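# Three arms put ball in high cup, reseat frame

## Task

Get the ball into the cup on top of the tall post and set the frame back where it belongs on its rests. Both must stay there on their own, with no robot supporting them, and the grippers must release and pull away at the end.

## Robot and tools

Robots: three identical i2rt Big YAM arms named arm1, arm2 and arm3. Each has six revolute joints, a two-finger gripper and a wrist camera (arm1_cam_wrist, arm2_cam_wrist, arm3_cam_wrist). Two fixed room cameras, cam_high and cam_low, also watch the scene. Fully stretched, a hand reaches roughly 1.0 m from its joint1 axis. With joints 1 and 6 at zero and the hand level and pointing ahead, the wrist camera rides on top of the hand and sees the fingertips.

Frames: one shared scene frame, origin on the floor, +z up. The hand point is midway between the fingertips; its z axis runs along the fingers and the fingers close along its y axis. Foot poses are not printed. Camera calibrations (OpenCV conventions, T_world_to_cam in metres, pos_world) are given for the start and may be off by a couple of degrees and millimetres; wrist camera poses come from reported joint angles, so joint errors add to them.

execute_actions: argument "actions" is a list holding exactly one action or none. An action is an object keyed by robot name ("arm1", "arm2", "arm3"); each robot entry has only "joints", an object of absolute joint targets by name, not offsets. Names, units and ranges: joint1_rad -2.879 to 2.879 (base yaw, positive counter-clockwise seen from above, zero means unfolding toward the foot's facing); joint2_rad 0 to 3.141 (shoulder, zero has the upper arm pointing back near level, positive lifts then swings forward); joint3_rad 0 to 3.019 (elbow, zero is folded, positive opens); joint4_rad -1.692 to 1.57 (hand pitch, positive tips fingers up); joint5_rad -1.57 to 1.57 (hand sideways, positive toward the arm's right); joint6_rad -2.094 to 2.094 (hand roll, positive clockwise seen from behind the hand); gripper_m 0 to 0.093 metres of fingertip gap. Completion tolerances: ±0.045, ±0.14, ±0.09, ±0.055, ±0.03, ±0.035 rad and ±0.003 m. All motions in an action start at once and may finish at different moments; joints run at different speeds, so the hand path can swing wide. Omitted joints or robots may still push toward earlier targets. Any unknown key or out-of-range number rejects the whole call with no motion. An empty list just reports. Optional "cameras": list of camera names or "all"; omitted/null/["all"] gives every camera, [] gives none. Images come back in the order named on the "pictures" line, taken at the call's end.

wait: "seconds" 0 to 10; nothing new is commanded, the scene keeps running, and state plus images are returned.

zoom_image: "camera" plus "region" [x0, y0, x1, y1] in pixels of that camera's latest full image, top-left origin, at most 504 by 504.

read_manual: optional "section", only "licences"; returns licence text, no motion.

finished_scene: "scene" integer (1 or 2) ends the current scene permanently after the last command is held; the result says whether the goal was met. Only call it once the ball and frame sit correctly without help and the arms have let go and backed off. Replying with no tool call ends everything.

Result lines: joint_positions gives current angles and gripper gap. joint_status reports how each commanded motion of your last accepted action ended: reached, "off_target" (stopped short, may still push), "contact_stop" or "time_out" (target dropped, holds where it stopped, except a timed-out joint may keep a target within 0.375, 0.375, 0.113, 0.225, 0.075, 0.3 rad of where it stands and keep pushing), "not_followed" (a self/inter-arm collision check withheld the arm's joint targets; a "joint command not followed" line with a "cause:" appears; the gripper part still runs and the withheld targets may be retried on later actions). on_its_own lists what was not commanded this call; "held at" is a held target, not the actual position. To relieve a pushing joint, command its reported position. Tiny target changes may not move a joint. Loaded joints sag. Joint torques are listed per arm joint; they include offsets, friction and noise, so read them cautiously. A stop on one call cancels later motion calls in the same reply.

Safety: the arms do not stop on contact and can push very hard. Never press two robots together; that ends the run, and hard hits may too. No state line reports robot-robot contact, and the collision check ignores fingers, gripper housings and wrist cameras and can act late. Objects touching robots are fine. Do not knock anything off the work area or to the floor. Avoid drops, slips, slams and hard pushes. Gripper force is about 50 to 62 N per pad, lower on some. Loose objects may occasionally get nudged by outside pushes.

Heat: sustained load heats motors. A MOTOR HOT line appears from 85 °C; at 100 °C that arm goes limp and falls (OVER-TEMPERATURE FAULT, joints marked limit_stop_at_motor_heat; resend targets afterwards). Avoid long hard pushing or holding heavy loads idle. Fewer and shorter robot motions are better.

Each tool is called by a JSON object that holds its "name" and its "arguments".

## Session

I'll start by looking at the scene.

{"name": "execute_actions", "arguments": {"actions": []}}

Scene clock: 0.00 s.
Joint torques (N m, as the arm reports them, + toward a larger angle): no reading
arm1.joint_positions: joint1_rad=-0.213 joint2_rad=+0.540 joint3_rad=+1.332 joint4_rad=-1.302 joint5_rad=-0.182 joint6_rad=-0.222 gripper_m=+0.095
arm1.joint_status: not commanded
arm1.hand: x=+1.2366 y=+0.0202 z=+1.3455 quat_wxyz=(-0.038, +0.859, +0.039, -0.508) (m; scene frame)
arm2.joint_positions: joint1_rad=+0.457 joint2_rad=+0.625 joint3_rad=+1.406 joint4_rad=-1.314 joint5_rad=+0.223 joint6_rad=+0.463 gripper_m=+0.094
arm2.joint_status: not commanded
arm2.hand: x=-0.5557 y=+1.0902 z=+1.3454 quat_wxyz=(-0.485, -0.489, -0.713, +0.133) (m; scene frame)
arm3.joint_positions: joint1_rad=+0.435 joint2_rad=+0.565 joint3_rad=+1.304 joint4_rad=-1.252 joint5_rad=+0.227 joint6_rad=+0.023 gripper_m=+0.095
arm3.joint_status: not commanded
arm3.hand: x=-0.6679 y=-1.0269 z=+1.3419 quat_wxyz=(-0.431, +0.533, -0.675, -0.272) (m; scene frame)
pictures: arm1_cam_wrist, arm2_cam_wrist, arm3_cam_wrist, cam_high, cam_low
Images, in order (width x height): arm1_cam_wrist 504x504, arm2_cam_wrist 504x504, arm3_cam_wrist 504x504, cam_high 504x504, cam_low 504x504.

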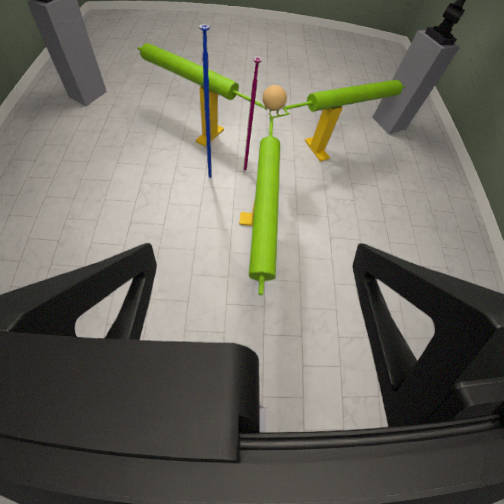

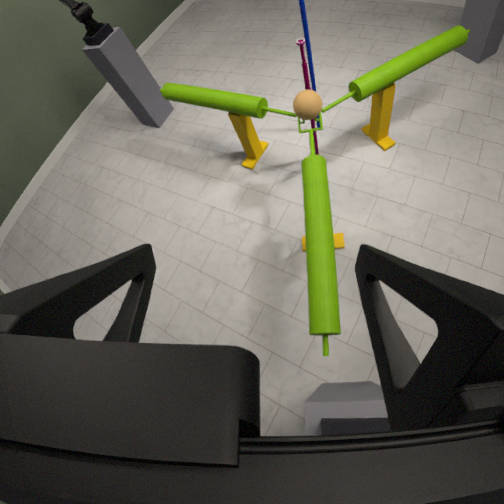

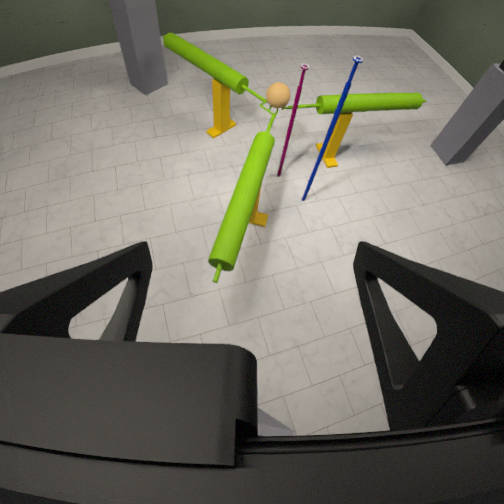

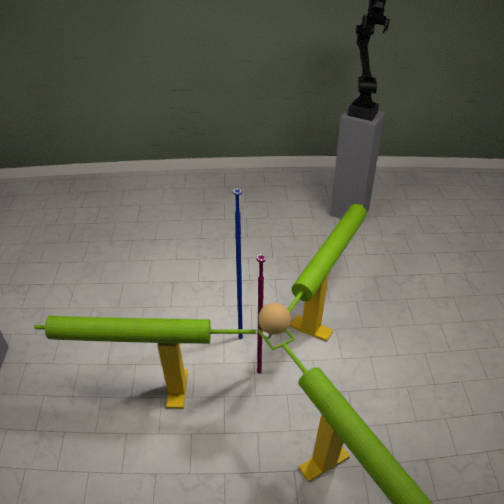

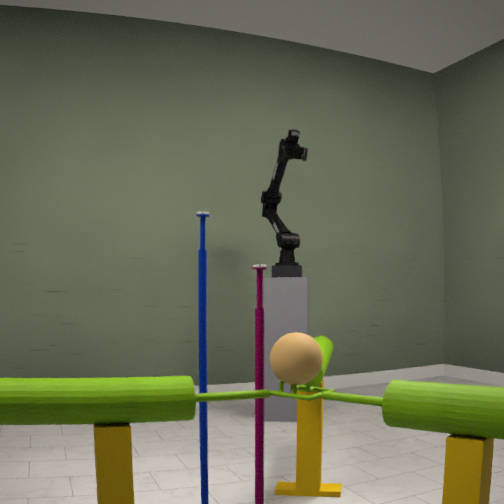

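{"name": "zoom_image", "arguments": {"camera": "cam_high", "region": [200, 240, 340, 380]}}

{"name": "zoom_image", "arguments": {"camera": "cam_low", "region": [180, 300, 400, 440]}}

{"name": "zoom_image", "arguments": {"camera": "arm2_cam_wrist", "region": [250, 60, 370, 180]}}

{"name": "zoom_image", "arguments": {"camera": "arm3_cam_wrist", "region": [220, 40, 380, 160]}}

{"name": "zoom_image", "arguments": {"camera": "arm1_cam_wrist", "region": [180, 10, 340, 170]}}

Region (200, 240, 340, 380) of cam_high's 504x504 image, scaled by 3.600, with more detail than that image has.

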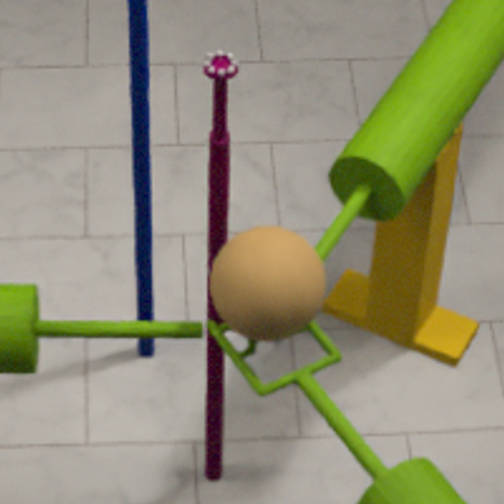

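Region (180, 300, 400, 440) of cam_low's 504x504 image, scaled by 2.291, with more detail than that image has; it fills the top 321 rows of this view, and the rest is white.

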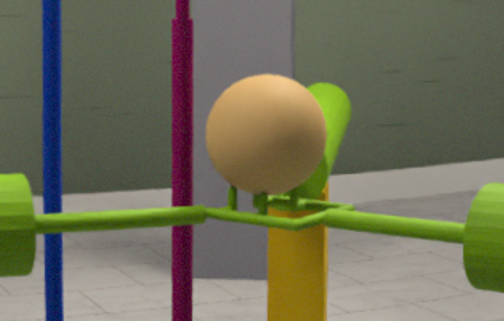

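Region (250, 60, 370, 180) of arm2_cam_wrist's 504x504 image, scaled by 4.200, with more detail than that image has.

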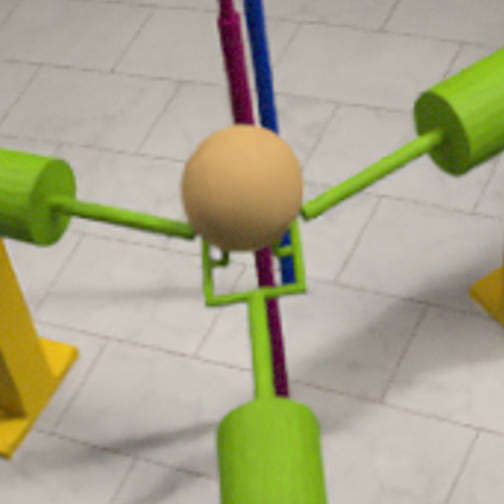

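Region (220, 40, 380, 160) of arm3_cam_wrist's 504x504 image, scaled by 3.150, with more detail than that image has; it fills the top 378 rows of this view, and the rest is white.

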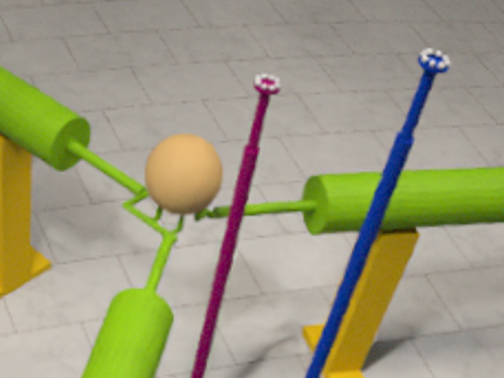

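Region (180, 10, 340, 170) of arm1_cam_wrist's 504x504 image, scaled by 3.150, with more detail than that image has.

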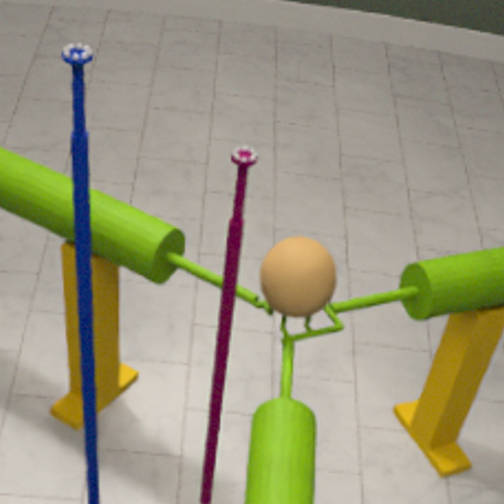

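{"name": "zoom_image", "arguments": {"camera": "arm1_cam_wrist", "region": [220, 190, 320, 310]}}

{"name": "zoom_image", "arguments": {"camera": "arm2_cam_wrist", "region": [270, 220, 410, 430]}}

{"name": "zoom_image", "arguments": {"camera": "arm3_cam_wrist", "region": [180, 190, 290, 300]}}

{"name": "zoom_image", "arguments": {"camera": "cam_low", "region": [170, 190, 310, 330]}}

{"name": "zoom_image", "arguments": {"camera": "cam_high", "region": [0, 290, 220, 420]}}

Region (220, 190, 320, 310) of arm1_cam_wrist's 504x504 image, scaled by 4.200, with more detail than that image has.

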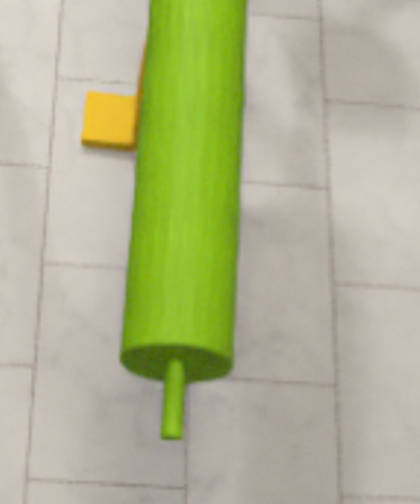

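Region (270, 220, 410, 430) of arm2_cam_wrist's 504x504 image, scaled by 2.400, with more detail than that image has.

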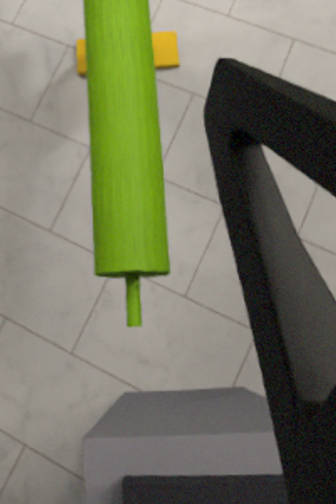

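Region (180, 190, 290, 300) of arm3_cam_wrist's 504x504 image, scaled by 4.582, with more detail than that image has.

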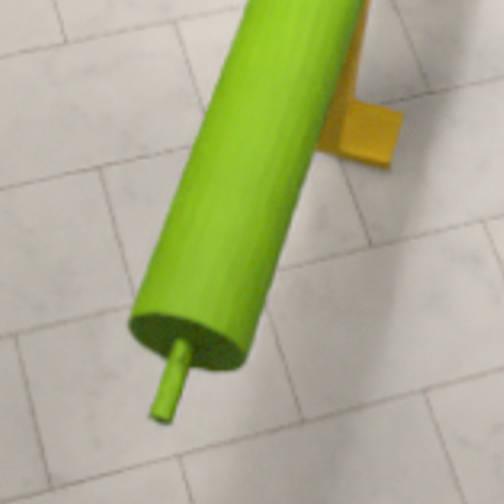

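Region (170, 190, 310, 330) of cam_low's 504x504 image, scaled by 3.600, with more detail than that image has.

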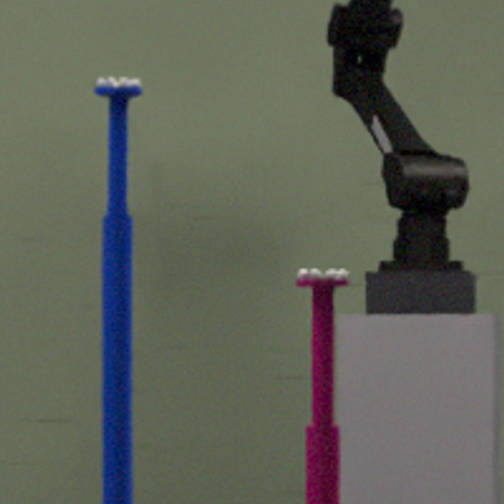

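Region (0, 290, 220, 420) of cam_high's 504x504 image, scaled by 2.291, with more detail than that image has; it fills the top 298 rows of this view, and the rest is white.

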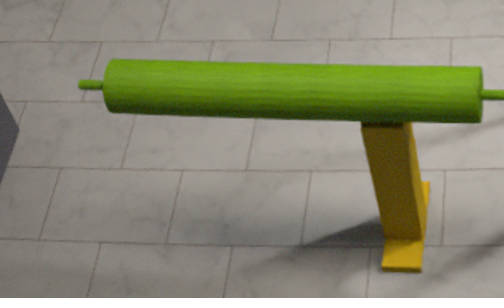

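{"name": "zoom_image", "arguments": {"camera": "cam_high", "region": [310, 0, 430, 240]}}

{"name": "zoom_image", "arguments": {"camera": "cam_high", "region": [200, 170, 300, 270]}}

Region (310, 0, 430, 240) of cam_high's 504x504 image, scaled by 2.100, with more detail than that image has.

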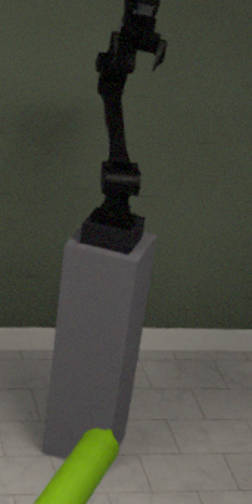

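Region (200, 170, 300, 270) of cam_high's 504x504 image, scaled by 5.040, with more detail than that image has.

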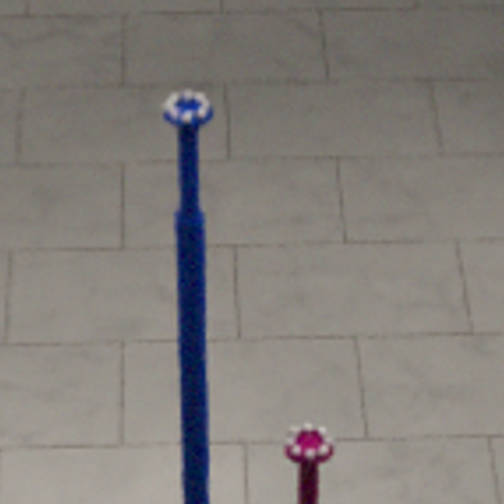

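{"name": "execute_actions", "arguments": {"actions": [{"arm1": {"joints": {"joint1_rad": -0.199, "joint2_rad": 2.277, "joint3_rad": 1.295, "joint4_rad": -0.589, "joint5_rad": 0.0, "joint6_rad": -0.176, "gripper_m": 0.09}}, "arm2": {"joints": {"joint1_rad": 0.269, "joint2_rad": 1.969, "joint3_rad": 0.515, "joint4_rad": -0.117, "joint5_rad": 0.0, "joint6_rad": 0.295, "gripper_m": 0.09}}, "arm3": {"joints": {"joint1_rad": 0.325, "joint2_rad": 2.366, "joint3_rad": 1.489, "joint4_rad": -0.693, "joint5_rad": 0.0, "joint6_rad": 0.38, "gripper_m": 0.09}}}]}}

Scene clock: 122.20 s.
Joint torques (N m, as the arm reports them, + toward a larger angle): arm1=[ -0.49 -22.42   6.14   0.36   0.01   0.05] | arm2=[  0.82 -10.2    0.4    0.3    0.01  -0.19] | arm3=[ -1.17 -18.2    6.16   0.16  -0.03   0.18]
arm1.joint_positions: joint1_rad=-0.212 joint2_rad=+2.269 joint3_rad=+1.296 joint4_rad=-0.598 joint5_rad=-0.003 joint6_rad=-0.189 gripper_m=+0.090
arm1.joint_status: all done
arm1.hand: x=+0.9325 y=+0.1248 z=+0.6245 quat_wxyz=(+0.002, +1.000, -0.024, -0.001) (m; scene frame)
arm2.joint_positions: joint1_rad=+0.274 joint2_rad=+1.964 joint3_rad=+0.515 joint4_rad=-0.132 joint5_rad=+0.002 joint6_rad=+0.310 gripper_m=+0.090
arm2.joint_status: all done
arm2.hand: x=-0.5338 y=+1.0601 z=+0.6213 quat_wxyz=(+0.005, -0.524, -0.852, +0.000) (m; scene frame)
arm3.joint_positions: joint1_rad=+0.334 joint2_rad=+2.352 joint3_rad=+1.485 joint4_rad=-0.700 joint5_rad=+0.004 joint6_rad=+0.371 gripper_m=+0.090
arm3.joint_status: all done
arm3.hand: x=-0.6187 y=-0.6811 z=+0.6259 quat_wxyz=(-0.002, +0.488, -0.873, +0.001) (m; scene frame)
pictures: arm1_cam_wrist, arm2_cam_wrist, arm3_cam_wrist, cam_high, cam_low
camera_calibration (this result's frames):
arm1_cam_wrist: T_world_to_cam=[[0.0420261, 0.999002, -0.0151149, -0.155009], [0.82967, -0.0264658, 0.557627, -1.11057], [0.55667, -0.0359753, -0.829954, 0.124855], [0, 0, 0, 1]] pos_world=[0.858414, 0.129954, 0.720562]
arm2_cam_wrist: T_world_to_cam=[[-0.896421, -0.44315, -0.00691676, -0.0035956], [-0.362278, 0.723661, 0.587426, -1.32062], [-0.255313, 0.529087, -0.809248, -0.069197], [0, 0, 0, 1]] pos_world=[-0.499323, 0.990701, 0.719746]
arm3_cam_wrist: T_world_to_cam=[[0.855577, -0.517527, 0.0123824, 0.166937], [-0.423375, -0.685761, 0.592018, -1.09828], [-0.297894, -0.511759, -0.80583, 0.0916148], [0, 0, 0, 1]] pos_world=[-0.580521, -0.619879, 0.72196]
Images, in order (width x height): arm1_cam_wrist 504x504, arm2_cam_wrist 504x504, arm3_cam_wrist 504x504, cam_high 504x504, cam_low 504x504.

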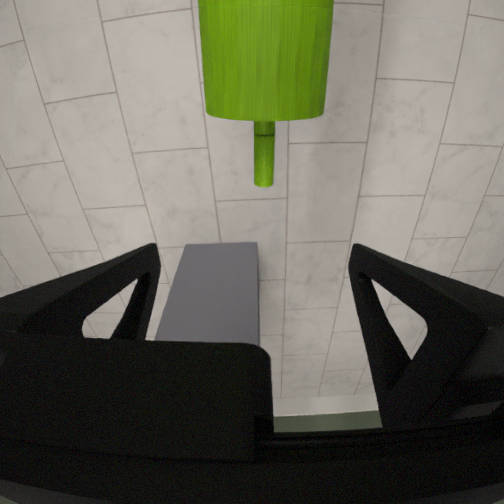

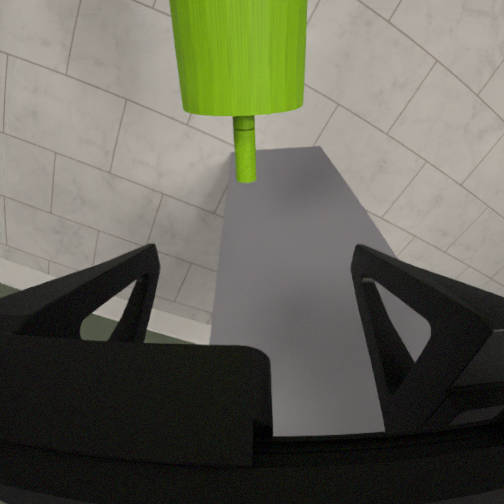

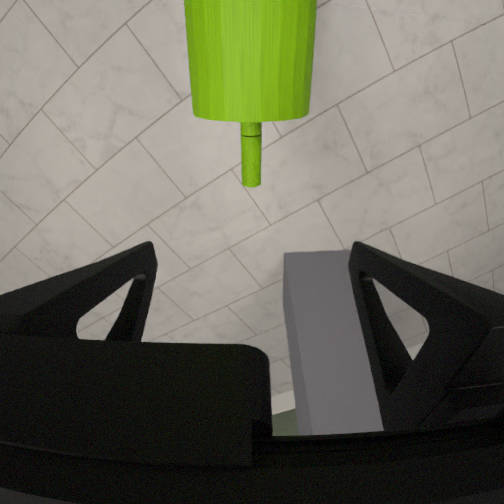

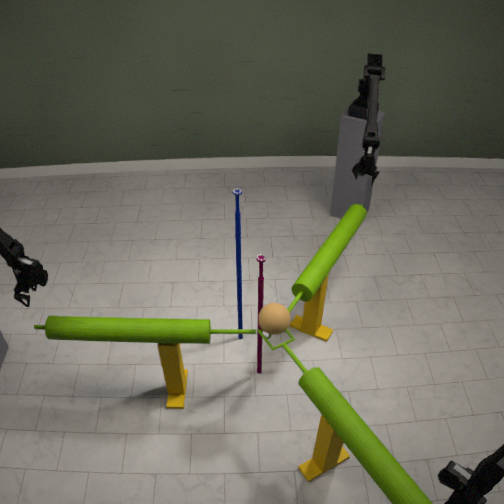

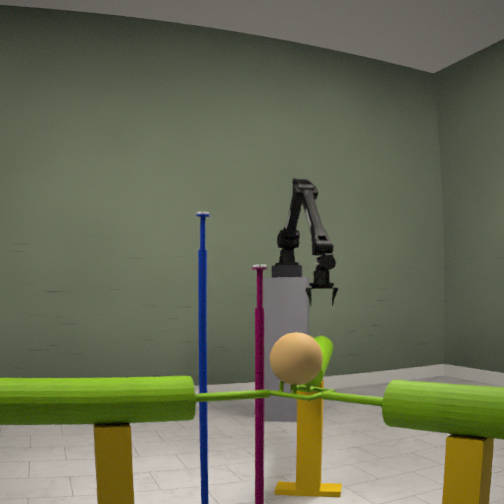

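{"name": "zoom_image", "arguments": {"camera": "arm1_cam_wrist", "region": [190, 70, 340, 220]}}

{"name": "zoom_image", "arguments": {"camera": "arm2_cam_wrist", "region": [170, 70, 320, 220]}}

{"name": "zoom_image", "arguments": {"camera": "arm3_cam_wrist", "region": [180, 70, 330, 220]}}

Region (190, 70, 340, 220) of arm1_cam_wrist's 504x504 image, scaled by 3.360, with more detail than that image has.

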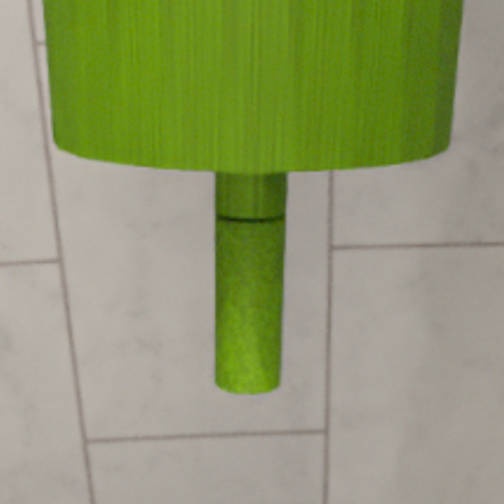

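Region (170, 70, 320, 220) of arm2_cam_wrist's 504x504 image, scaled by 3.360, with more detail than that image has.

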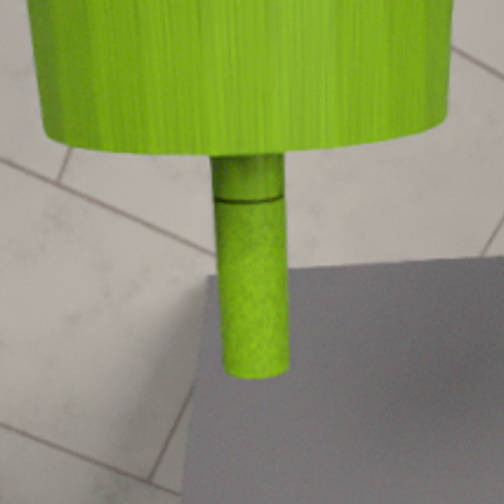

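Region (180, 70, 330, 220) of arm3_cam_wrist's 504x504 image, scaled by 3.360, with more detail than that image has.

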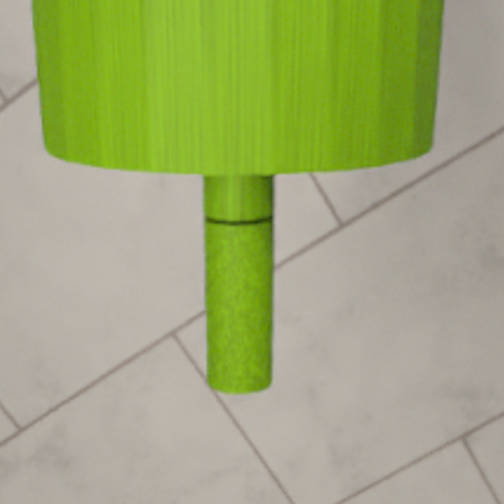

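{"name": "execute_actions", "arguments": {"actions": [{"arm1": {"joints": {"joint1_rad": -0.234, "joint2_rad": 2.502, "joint3_rad": 1.373, "joint4_rad": -0.442, "joint5_rad": 0.0, "joint6_rad": -0.222}}, "arm2": {"joints": {"joint1_rad": 0.322, "joint2_rad": 2.357, "joint3_rad": 0.61, "joint4_rad": 0.177, "joint5_rad": 0.0, "joint6_rad": 0.338}}, "arm3": {"joints": {"joint1_rad": 0.348, "joint2_rad": 2.55, "joint3_rad": 1.501, "joint4_rad": -0.522, "joint5_rad": 0.0, "joint6_rad": 0.378}}}], "cameras": ["arm1_cam_wrist", "arm2_cam_wrist", "arm3_cam_wrist"]}}

Scene clock: 243.37 s.
Joint torques (N m, as the arm reports them, + toward a larger angle): arm1=[ -2.17 -24.32   4.84   0.56   0.01  -0.12] | arm2=[  1.44 -12.3   -2.59   0.31  -0.01   0.18] | arm3=[  0.2  -18.93   5.16   0.38  -0.03   0.18]
arm1.joint_positions: joint1_rad=-0.221 joint2_rad=+2.505 joint3_rad=+1.369 joint4_rad=-0.450 joint5_rad=-0.003 joint6_rad=-0.208 gripper_m=+0.090
arm1.joint_status: all done
arm1.hand: x=+0.9420 y=+0.1272 z=+0.5176 quat_wxyz=(+0.003, +1.000, -0.019, +0.007) (m; scene frame)
arm2.joint_positions: joint1_rad=+0.318 joint2_rad=+2.362 joint3_rad=+0.613 joint4_rad=+0.162 joint5_rad=+0.002 joint6_rad=+0.323 gripper_m=+0.090
arm2.joint_status: all done
arm2.hand: x=-0.5297 y=+1.0729 z=+0.5187 quat_wxyz=(+0.008, -0.511, -0.859, -0.001) (m; scene frame)
arm3.joint_positions: joint1_rad=+0.336 joint2_rad=+2.554 joint3_rad=+1.488 joint4_rad=-0.534 joint5_rad=+0.004 joint6_rad=+0.371 gripper_m=+0.090
arm3.joint_status: all done
arm3.hand: x=-0.6256 y=-0.7134 z=+0.5152 quat_wxyz=(+0.008, +0.489, -0.872, +0.014) (m; scene frame)
pictures: arm1_cam_wrist, arm2_cam_wrist, arm3_cam_wrist
camera_calibration (this result's frames):
arm1_cam_wrist: T_world_to_cam=[[0.0319917, 0.999317, -0.0184876, -0.148271], [0.821164, -0.0157345, 0.570475, -1.05881], [0.569795, -0.0334318, -0.821107, 0.0136674], [0, 0, 0, 1]] pos_world=[0.866416, 0.131966, 0.612508]
arm2_cam_wrist: T_world_to_cam=[[-0.882504, -0.470272, -0.00553629, 0.040812], [-0.382158, 0.71019, 0.591258, -1.26624], [-0.27412, 0.523903, -0.806464, -0.16378], [0, 0, 0, 1]] pos_world=[-0.492783, 1.00427, 0.616819]
arm3_cam_wrist: T_world_to_cam=[[0.856655, -0.515323, 0.0241593, 0.153646], [-0.418515, -0.666817, 0.616605, -1.05393], [-0.301641, -0.538329, -0.786902, -0.0472186], [0, 0, 0, 1]] pos_world=[-0.58695, -0.64902, 0.60899]
Images, in order (width x height): arm1_cam_wrist 504x504, arm2_cam_wrist 504x504, arm3_cam_wrist 504x504.

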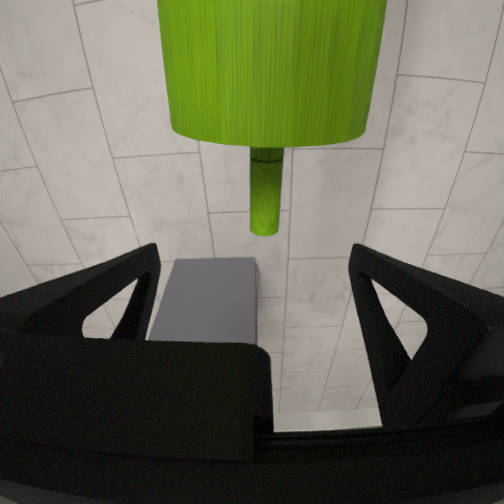

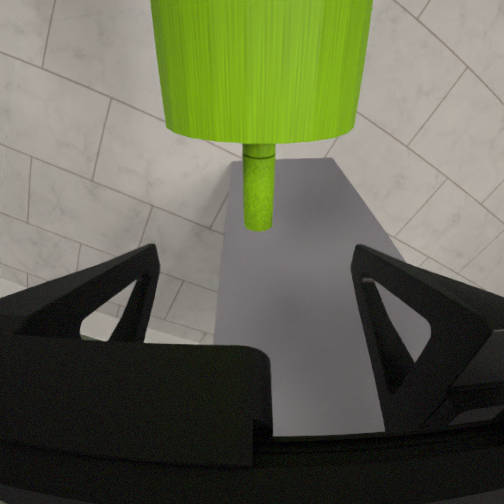

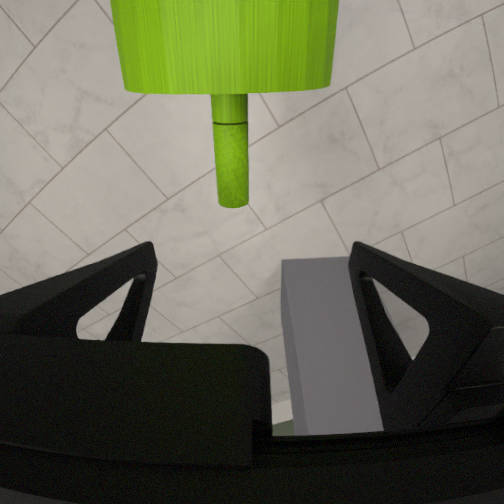

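{"name": "zoom_image", "arguments": {"camera": "arm1_cam_wrist", "region": [190, 110, 340, 260]}}

{"name": "zoom_image", "arguments": {"camera": "arm2_cam_wrist", "region": [185, 110, 335, 260]}}

{"name": "zoom_image", "arguments": {"camera": "arm3_cam_wrist", "region": [160, 80, 310, 230]}}

Region (190, 110, 340, 260) of arm1_cam_wrist's 504x504 image, scaled by 3.360, with more detail than that image has.

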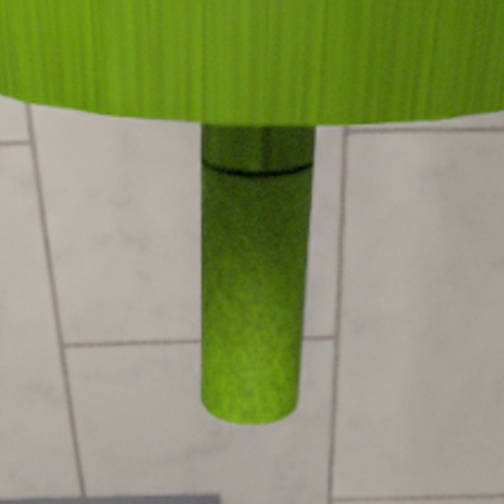

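Region (185, 110, 335, 260) of arm2_cam_wrist's 504x504 image, scaled by 3.360, with more detail than that image has.

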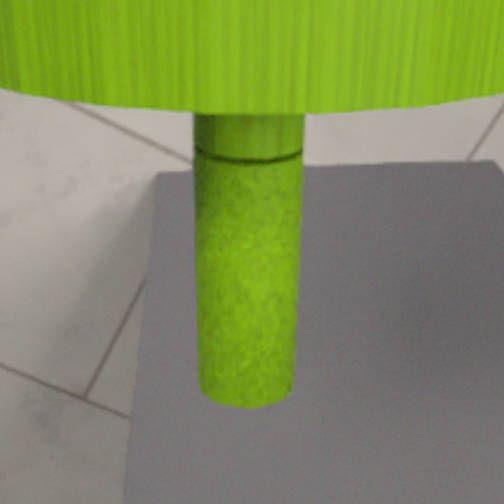

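Region (160, 80, 310, 230) of arm3_cam_wrist's 504x504 image, scaled by 3.360, with more detail than that image has.

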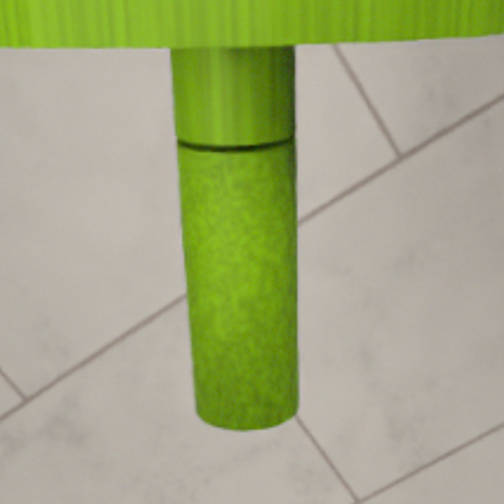

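{"name": "execute_actions", "arguments": {"actions": [{"arm1": {"joints": {"joint1_rad": -0.247, "joint2_rad": 2.704, "joint3_rad": 1.484, "joint4_rad": -0.45, "joint5_rad": 0.0, "joint6_rad": -0.235}}, "arm2": {"joints": {"joint1_rad": 0.306, "joint2_rad": 2.654, "joint3_rad": 0.752, "joint4_rad": 0.11, "joint5_rad": 0.0, "joint6_rad": 0.324}}, "arm3": {"joints": {"joint1_rad": 0.354, "joint2_rad": 2.755, "joint3_rad": 1.652, "joint4_rad": -0.534, "joint5_rad": 0.0, "joint6_rad": 0.368}}}], "cameras": []}}

{"name": "execute_actions", "arguments": {"actions": [{"arm1": {"joints": {"joint4_rad": -0.336}}, "arm2": {"joints": {"joint4_rad": 0.347}}, "arm3": {"joints": {"joint4_rad": -0.445}}}]}}

Scene clock: 316.00 s.
Joint torques (N m, as the arm reports them, + toward a larger angle): arm1=[ -1.76 -24.09   3.41   0.09   0.06  -0.2 ] | arm2=[  0.33 -12.94  -4.7   -0.8    0.01   0.02] | arm3=[  0.03 -18.26   4.74  -0.25  -0.03   0.02]
arm1.joint_positions: joint1_rad=-0.235 joint2_rad=+2.702 joint3_rad=+1.484 joint4_rad=-0.450 joint5_rad=-0.003 joint6_rad=-0.221 gripper_m=+0.090
arm1.joint_status: all done
arm1.hand: x=+0.9650 y=+0.1287 z=+0.4363 quat_wxyz=(+0.013, +0.999, -0.019, +0.046) (m; scene frame)
arm2.joint_positions: joint1_rad=+0.316 joint2_rad=+2.663 joint3_rad=+0.759 joint4_rad=+0.117 joint5_rad=+0.002 joint6_rad=+0.323 gripper_m=+0.090
arm2.joint_status: all done
arm2.hand: x=-0.5711 y=+1.1109 z=+0.4356 quat_wxyz=(+0.106, -0.509, -0.854, -0.022) (m; scene frame)
arm3.joint_positions: joint1_rad=+0.343 joint2_rad=+2.743 joint3_rad=+1.643 joint4_rad=-0.534 joint5_rad=+0.004 joint6_rad=+0.371 gripper_m=+0.090
arm3.joint_status: all done
arm3.hand: x=-0.6292 y=-0.7103 z=+0.4406 quat_wxyz=(+0.019, +0.492, -0.870, +0.027) (m; scene frame)
pictures: none
No camera images: the call's "cameras" was empty. Leave "cameras" out to get every camera's image.

Scene clock: 316.93 s.
Joint torques (N m, as the arm reports them, + toward a larger angle): arm1=[ -2.15 -24.5    3.74   0.73   0.06  -0.16] | arm2=[  0.34 -13.49  -4.3    0.28   0.     0.  ] | arm3=[ -0.04 -18.79   4.75   0.36  -0.01   0.05]
arm1.joint_positions: joint1_rad=-0.235 joint2_rad=+2.702 joint3_rad=+1.484 joint4_rad=-0.348 joint5_rad=-0.003 joint6_rad=-0.221 gripper_m=+0.090
arm1.joint_status: all done
arm1.hand: x=+0.9408 y=+0.1352 z=+0.4351 quat_wxyz=(+0.001, +1.000, -0.019, -0.003) (m; scene frame)
arm2.joint_positions: joint1_rad=+0.316 joint2_rad=+2.663 joint3_rad=+0.759 joint4_rad=+0.333 joint5_rad=+0.002 joint6_rad=+0.323 gripper_m=+0.090
arm2.joint_status: all done
arm2.hand: x=-0.5327 y=+1.0751 z=+0.4298 quat_wxyz=(+0.001, -0.512, -0.859, +0.001) (m; scene frame)
arm3.joint_positions: joint1_rad=+0.343 joint2_rad=+2.743 joint3_rad=+1.643 joint4_rad=-0.458 joint5_rad=+0.004 joint6_rad=+0.371 gripper_m=+0.090
arm3.joint_status: all done
arm3.hand: x=-0.6261 y=-0.6920 z=+0.4400 quat_wxyz=(-0.005, +0.492, -0.871, -0.002) (m; scene frame)
pictures: arm1_cam_wrist, arm2_cam_wrist, arm3_cam_wrist, cam_high, cam_low
camera_calibration (this result's frames):
arm1_cam_wrist: T_world_to_cam=[[0.0328119, 0.999369, -0.0135903, -0.160677], [0.832538, -0.0198059, 0.553613, -1.01343], [0.552995, -0.0294795, -0.832663, -0.0328677], [0, 0, 0, 1]] pos_world=[0.867168, 0.139534, 0.531497]
arm2_cam_wrist: T_world_to_cam=[[-0.88332, -0.468661, -0.0101267, 0.0384504], [-0.386841, 0.716566, 0.58042, -1.22109], [-0.264764, 0.516614, -0.814254, -0.221307], [0, 0, 0, 1]] pos_world=[-0.496998, 1.00734, 0.528934]
arm3_cam_wrist: T_world_to_cam=[[0.860463, -0.509427, 0.00937818, 0.179912], [-0.417637, -0.694638, 0.585711, -0.998568], [-0.291863, -0.507899, -0.810466, -0.0574523], [0, 0, 0, 1]] pos_world=[-0.588614, -0.631171, 0.536622]
Images, in order (width x height): arm1_cam_wrist 504x504, arm2_cam_wrist 504x504, arm3_cam_wrist 504x504, cam_high 504x504, cam_low 504x504.

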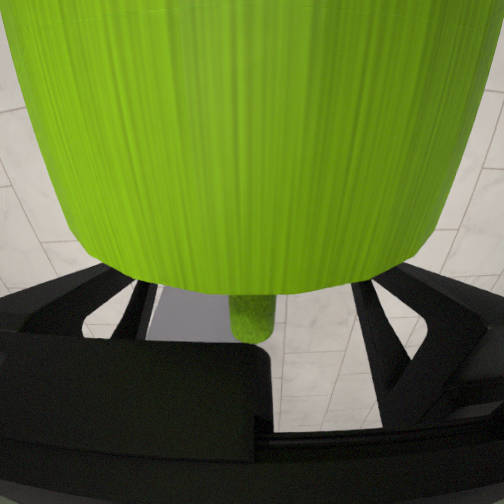

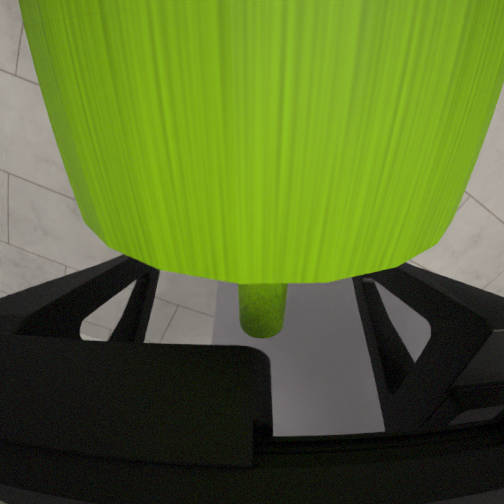

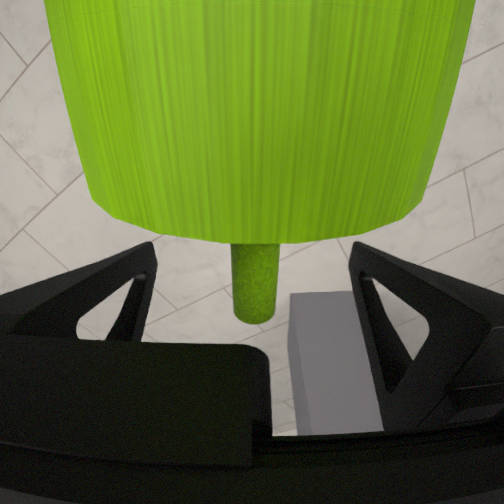

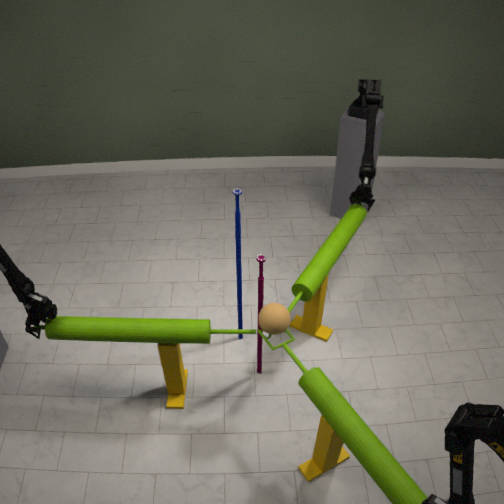

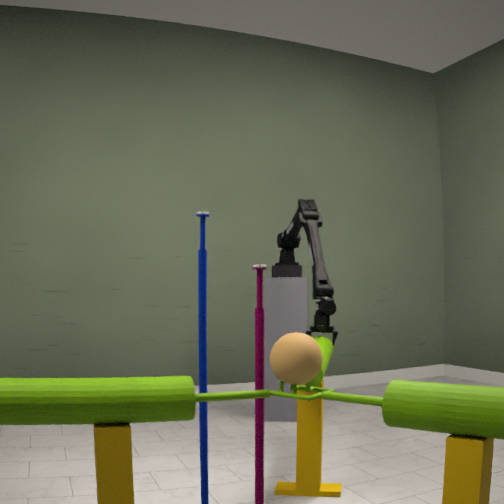

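{"name": "execute_actions", "arguments": {"actions": [{"arm1": {"joints": {"joint2_rad": 2.716, "gripper_m": 0.036}}, "arm2": {"joints": {"joint1_rad": 0.298, "gripper_m": 0.036}}, "arm3": {"joints": {"joint2_rad": 2.77, "joint3_rad": 1.66, "gripper_m": 0.036}}}], "cameras": ["arm1_cam_wrist", "arm2_cam_wrist", "arm3_cam_wrist"]}}

Scene clock: 437.53 s.
Joint torques (N m, as the arm reports them, + toward a larger angle): arm1=[ -2.25 -23.1    3.74   0.69   0.09  -0.18] | arm2=[  0.25 -13.42  -4.27   0.25   0.     0.02] | arm3=[  0.15 -17.87   5.32   0.44  -0.03   0.07]
arm1.joint_positions: joint1_rad=-0.235 joint2_rad=+2.702 joint3_rad=+1.484 joint4_rad=-0.348 joint5_rad=-0.003 joint6_rad=-0.222 gripper_m=+0.036
arm1.joint_status: all done
arm1.hand: x=+0.9408 y=+0.1352 z=+0.4351 quat_wxyz=(+0.001, +1.000, -0.019, -0.003) (m; scene frame)
arm2.joint_positions: joint1_rad=+0.307 joint2_rad=+2.663 joint3_rad=+0.759 joint4_rad=+0.333 joint5_rad=+0.002 joint6_rad=+0.323 gripper_m=+0.036
arm2.joint_status: all done
arm2.hand: x=-0.5345 y=+1.0733 z=+0.4298 quat_wxyz=(+0.001, -0.516, -0.856, +0.001) (m; scene frame)
arm3.joint_positions: joint1_rad=+0.343 joint2_rad=+2.743 joint3_rad=+1.643 joint4_rad=-0.458 joint5_rad=+0.004 joint6_rad=+0.371 gripper_m=+0.036
arm3.joint_status: all done
arm3.hand: x=-0.6261 y=-0.6920 z=+0.4400 quat_wxyz=(-0.005, +0.492, -0.871, -0.002) (m; scene frame)
pictures: arm1_cam_wrist, arm2_cam_wrist, arm3_cam_wrist
camera_calibration (this result's frames):
arm1_cam_wrist: T_world_to_cam=[[0.0324307, 0.999382, -0.0135879, -0.160321], [0.832546, -0.0194897, 0.553613, -1.01348], [0.553005, -0.0292665, -0.832664, -0.0329065], [0, 0, 0, 1]] pos_world=[0.867166, 0.139506, 0.531497]
arm2_cam_wrist: T_world_to_cam=[[-0.887749, -0.460216, -0.0101272, 0.0246344], [-0.379989, 0.720221, 0.580422, -1.22071], [-0.259826, 0.519117, -0.814253, -0.220871], [0, 0, 0, 1]] pos_world=[-0.499377, 1.00518, 0.528934]
arm3_cam_wrist: T_world_to_cam=[[0.860463, -0.509427, 0.00937818, 0.179912], [-0.417637, -0.694638, 0.585711, -0.998568], [-0.291863, -0.507899, -0.810466, -0.0574523], [0, 0, 0, 1]] pos_world=[-0.588614, -0.631171, 0.536622]
Images, in order (width x height): arm1_cam_wrist 504x504, arm2_cam_wrist 504x504, arm3_cam_wrist 504x504.

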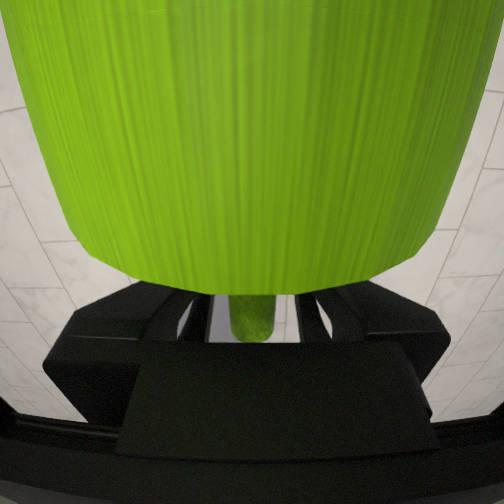

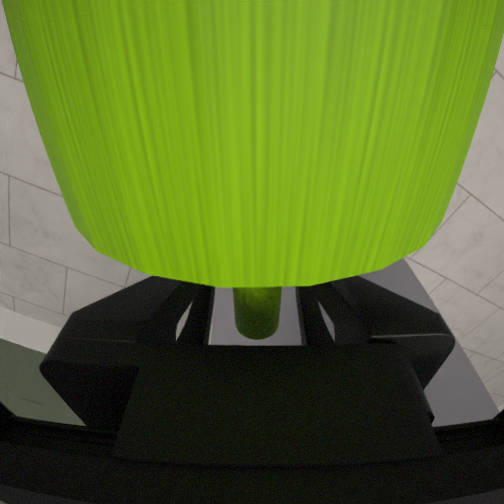

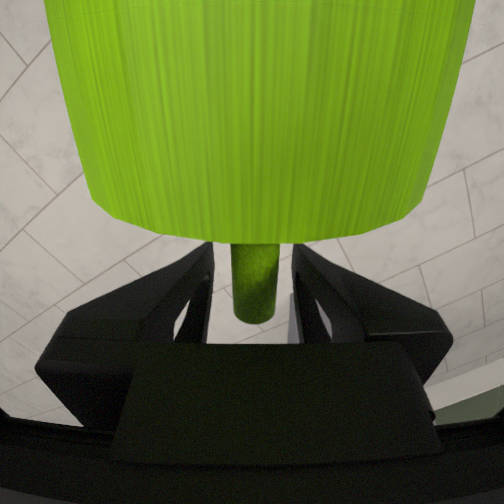

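{"name": "execute_actions", "arguments": {"actions": [{"arm3": {"joints": {"joint2_rad": 2.782, "joint3_rad": 1.668}}, "arm1": {"joints": {"joint2_rad": 2.726}}}], "cameras": ["arm1_cam_wrist", "arm3_cam_wrist"]}}

Scene clock: 454.20 s.
Joint torques (N m, as the arm reports them, + toward a larger angle): arm1=[ -2.11 -22.99   3.9    0.67   0.04  -0.22] | arm2=[  0.32 -13.67  -4.22   0.38  -0.02  -0.01] | arm3=[ -0.09 -17.04   5.87   0.4   -0.01   0.05]
arm1.joint_positions: joint1_rad=-0.235 joint2_rad=+2.702 joint3_rad=+1.484 joint4_rad=-0.348 joint5_rad=-0.003 joint6_rad=-0.222 gripper_m=+0.036
arm1.joint_status: all done
arm1.hand: x=+0.9408 y=+0.1352 z=+0.4351 quat_wxyz=(+0.001, +1.000, -0.019, -0.003) (m; scene frame)
arm2.joint_positions: joint1_rad=+0.307 joint2_rad=+2.663 joint3_rad=+0.759 joint4_rad=+0.333 joint5_rad=+0.002 joint6_rad=+0.323 gripper_m=+0.036
arm2.joint_status: not commanded
arm2.hand: x=-0.5345 y=+1.0733 z=+0.4298 quat_wxyz=(+0.001, -0.516, -0.856, +0.001) (m; scene frame)
arm3.joint_positions: joint1_rad=+0.343 joint2_rad=+2.743 joint3_rad=+1.643 joint4_rad=-0.458 joint5_rad=+0.004 joint6_rad=+0.371 gripper_m=+0.036
arm3.joint_status: all done
arm3.hand: x=-0.6261 y=-0.6920 z=+0.4400 quat_wxyz=(-0.005, +0.492, -0.871, -0.002) (m; scene frame)
pictures: arm1_cam_wrist, arm3_cam_wrist
camera_calibration (this result's frames):
arm1_cam_wrist: T_world_to_cam=[[0.0324307, 0.999382, -0.0135879, -0.160321], [0.832546, -0.0194897, 0.553613, -1.01348], [0.553005, -0.0292665, -0.832664, -0.0329065], [0, 0, 0, 1]] pos_world=[0.867166, 0.139506, 0.531497]
arm3_cam_wrist: T_world_to_cam=[[0.860463, -0.509427, 0.00937818, 0.179912], [-0.417637, -0.694638, 0.585711, -0.998568], [-0.291863, -0.507899, -0.810466, -0.0574523], [0, 0, 0, 1]] pos_world=[-0.588614, -0.631171, 0.536622]
Images, in order (width x height): arm1_cam_wrist 504x504, arm3_cam_wrist 504x504.

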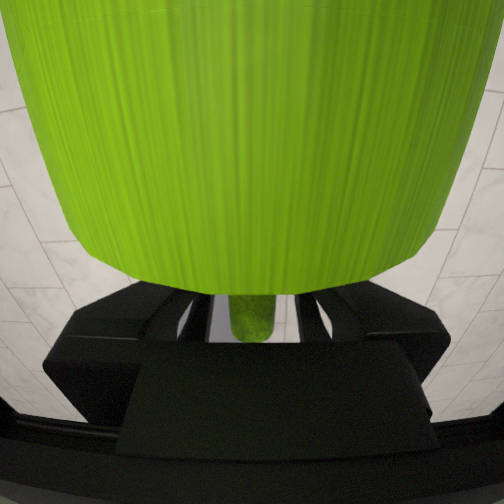

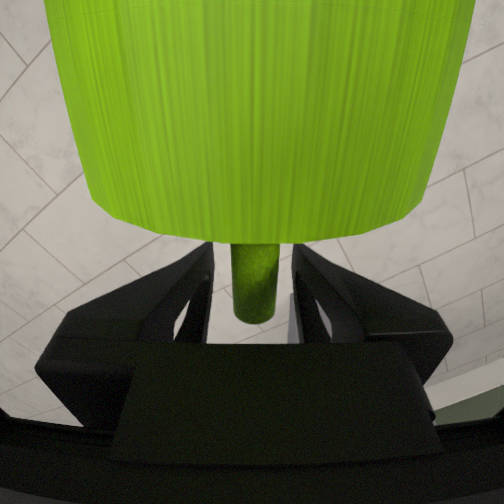

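{"name": "execute_actions", "arguments": {"actions": [{"arm1": {"joints": {"joint1_rad": -0.235, "joint2_rad": 2.702, "joint3_rad": 1.484, "joint4_rad": -0.348, "gripper_m": 0.0}}, "arm2": {"joints": {"joint1_rad": 0.307, "joint2_rad": 2.663, "joint3_rad": 0.759, "joint4_rad": 0.333, "gripper_m": 0.0}}, "arm3": {"joints": {"joint1_rad": 0.343, "joint2_rad": 2.743, "joint3_rad": 1.643, "joint4_rad": -0.458, "gripper_m": 0.0}}}]}}

Scene clock: 464.77 s.
Joint torques (N m, as the arm reports them, + toward a larger angle): arm1=[ -1.54 -24.71   3.81   0.06   0.17  -0.15] | arm2=[  0.95 -12.9   -3.7   -0.2   -0.06   0.02] | arm3=[ -0.94 -19.49   4.13  -0.04  -0.11   0.06]
arm1.joint_positions: joint1_rad=-0.235 joint2_rad=+2.702 joint3_rad=+1.484 joint4_rad=-0.348 joint5_rad=-0.005 joint6_rad=-0.222 gripper_m=+0.019
arm1.joint_status: gripper_m off_target (ended at +0.019, target +0.000); the others done
arm1.hand: x=+0.9407 y=+0.1347 z=+0.4351 quat_wxyz=(+0.002, +1.000, -0.019, -0.003) (m; scene frame)
arm2.joint_positions: joint1_rad=+0.307 joint2_rad=+2.663 joint3_rad=+0.759 joint4_rad=+0.332 joint5_rad=+0.003 joint6_rad=+0.322 gripper_m=+0.019
arm2.joint_status: gripper_m off_target (ended at +0.019, target +0.000); the others done
arm2.hand: x=-0.5347 y=+1.0731 z=+0.4298 quat_wxyz=(+0.001, -0.516, -0.857, +0.001) (m; scene frame)
arm3.joint_positions: joint1_rad=+0.343 joint2_rad=+2.743 joint3_rad=+1.643 joint4_rad=-0.458 joint5_rad=+0.005 joint6_rad=+0.371 gripper_m=+0.019
arm3.joint_status: gripper_m off_target (ended at +0.019, target +0.000); the others done
arm3.hand: x=-0.6259 y=-0.6919 z=+0.4400 quat_wxyz=(-0.005, +0.492, -0.871, -0.002) (m; scene frame)
pictures: arm1_cam_wrist, arm2_cam_wrist, arm3_cam_wrist, cam_high, cam_low
camera_calibration (this result's frames):
arm1_cam_wrist: T_world_to_cam=[[0.0320238, 0.999356, -0.0161866, -0.158357], [0.832934, -0.0177325, 0.553089, -1.01377], [0.552446, -0.0311943, -0.832965, -0.0319351], [0, 0, 0, 1]] pos_world=[0.867113, 0.139282, 0.531538]
arm2_cam_wrist: T_world_to_cam=[[-0.887057, -0.46158, -0.00856099, 0.0255161], [-0.380318, 0.720126, 0.580324, -1.22075], [-0.261701, 0.518037, -0.814341, -0.220675], [0, 0, 0, 1]] pos_world=[-0.49939, 1.00519, 0.528944]
arm3_cam_wrist: T_world_to_cam=[[0.860445, -0.509439, 0.0103123, 0.179332], [-0.418342, -0.69474, 0.585087, -0.998678], [-0.290901, -0.507749, -0.810905, -0.056461], [0, 0, 0, 1]] pos_world=[-0.588519, -0.63113, 0.536679]
Images, in order (width x height): arm1_cam_wrist 504x504, arm2_cam_wrist 504x504, arm3_cam_wrist 504x504, cam_high 504x504, cam_low 504x504.

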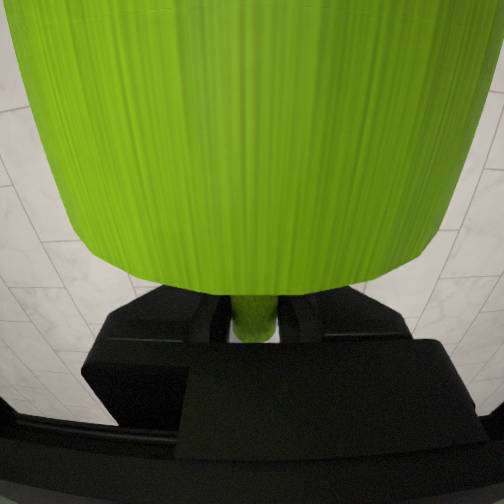

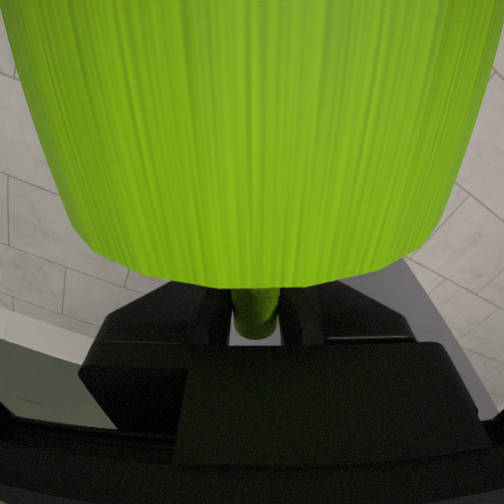

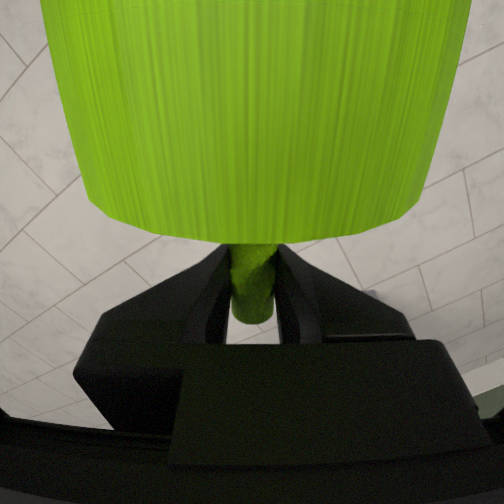

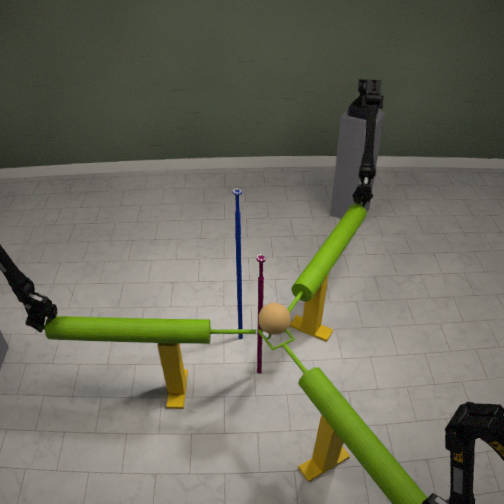

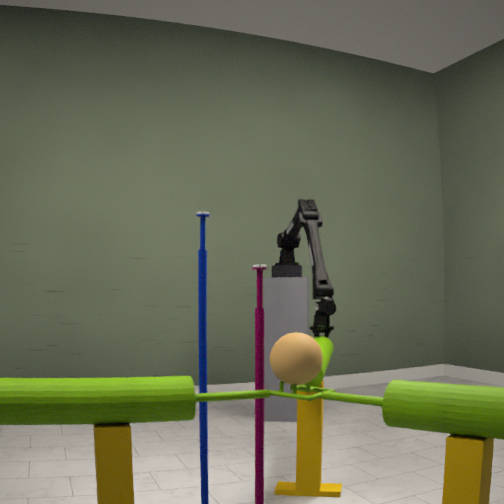

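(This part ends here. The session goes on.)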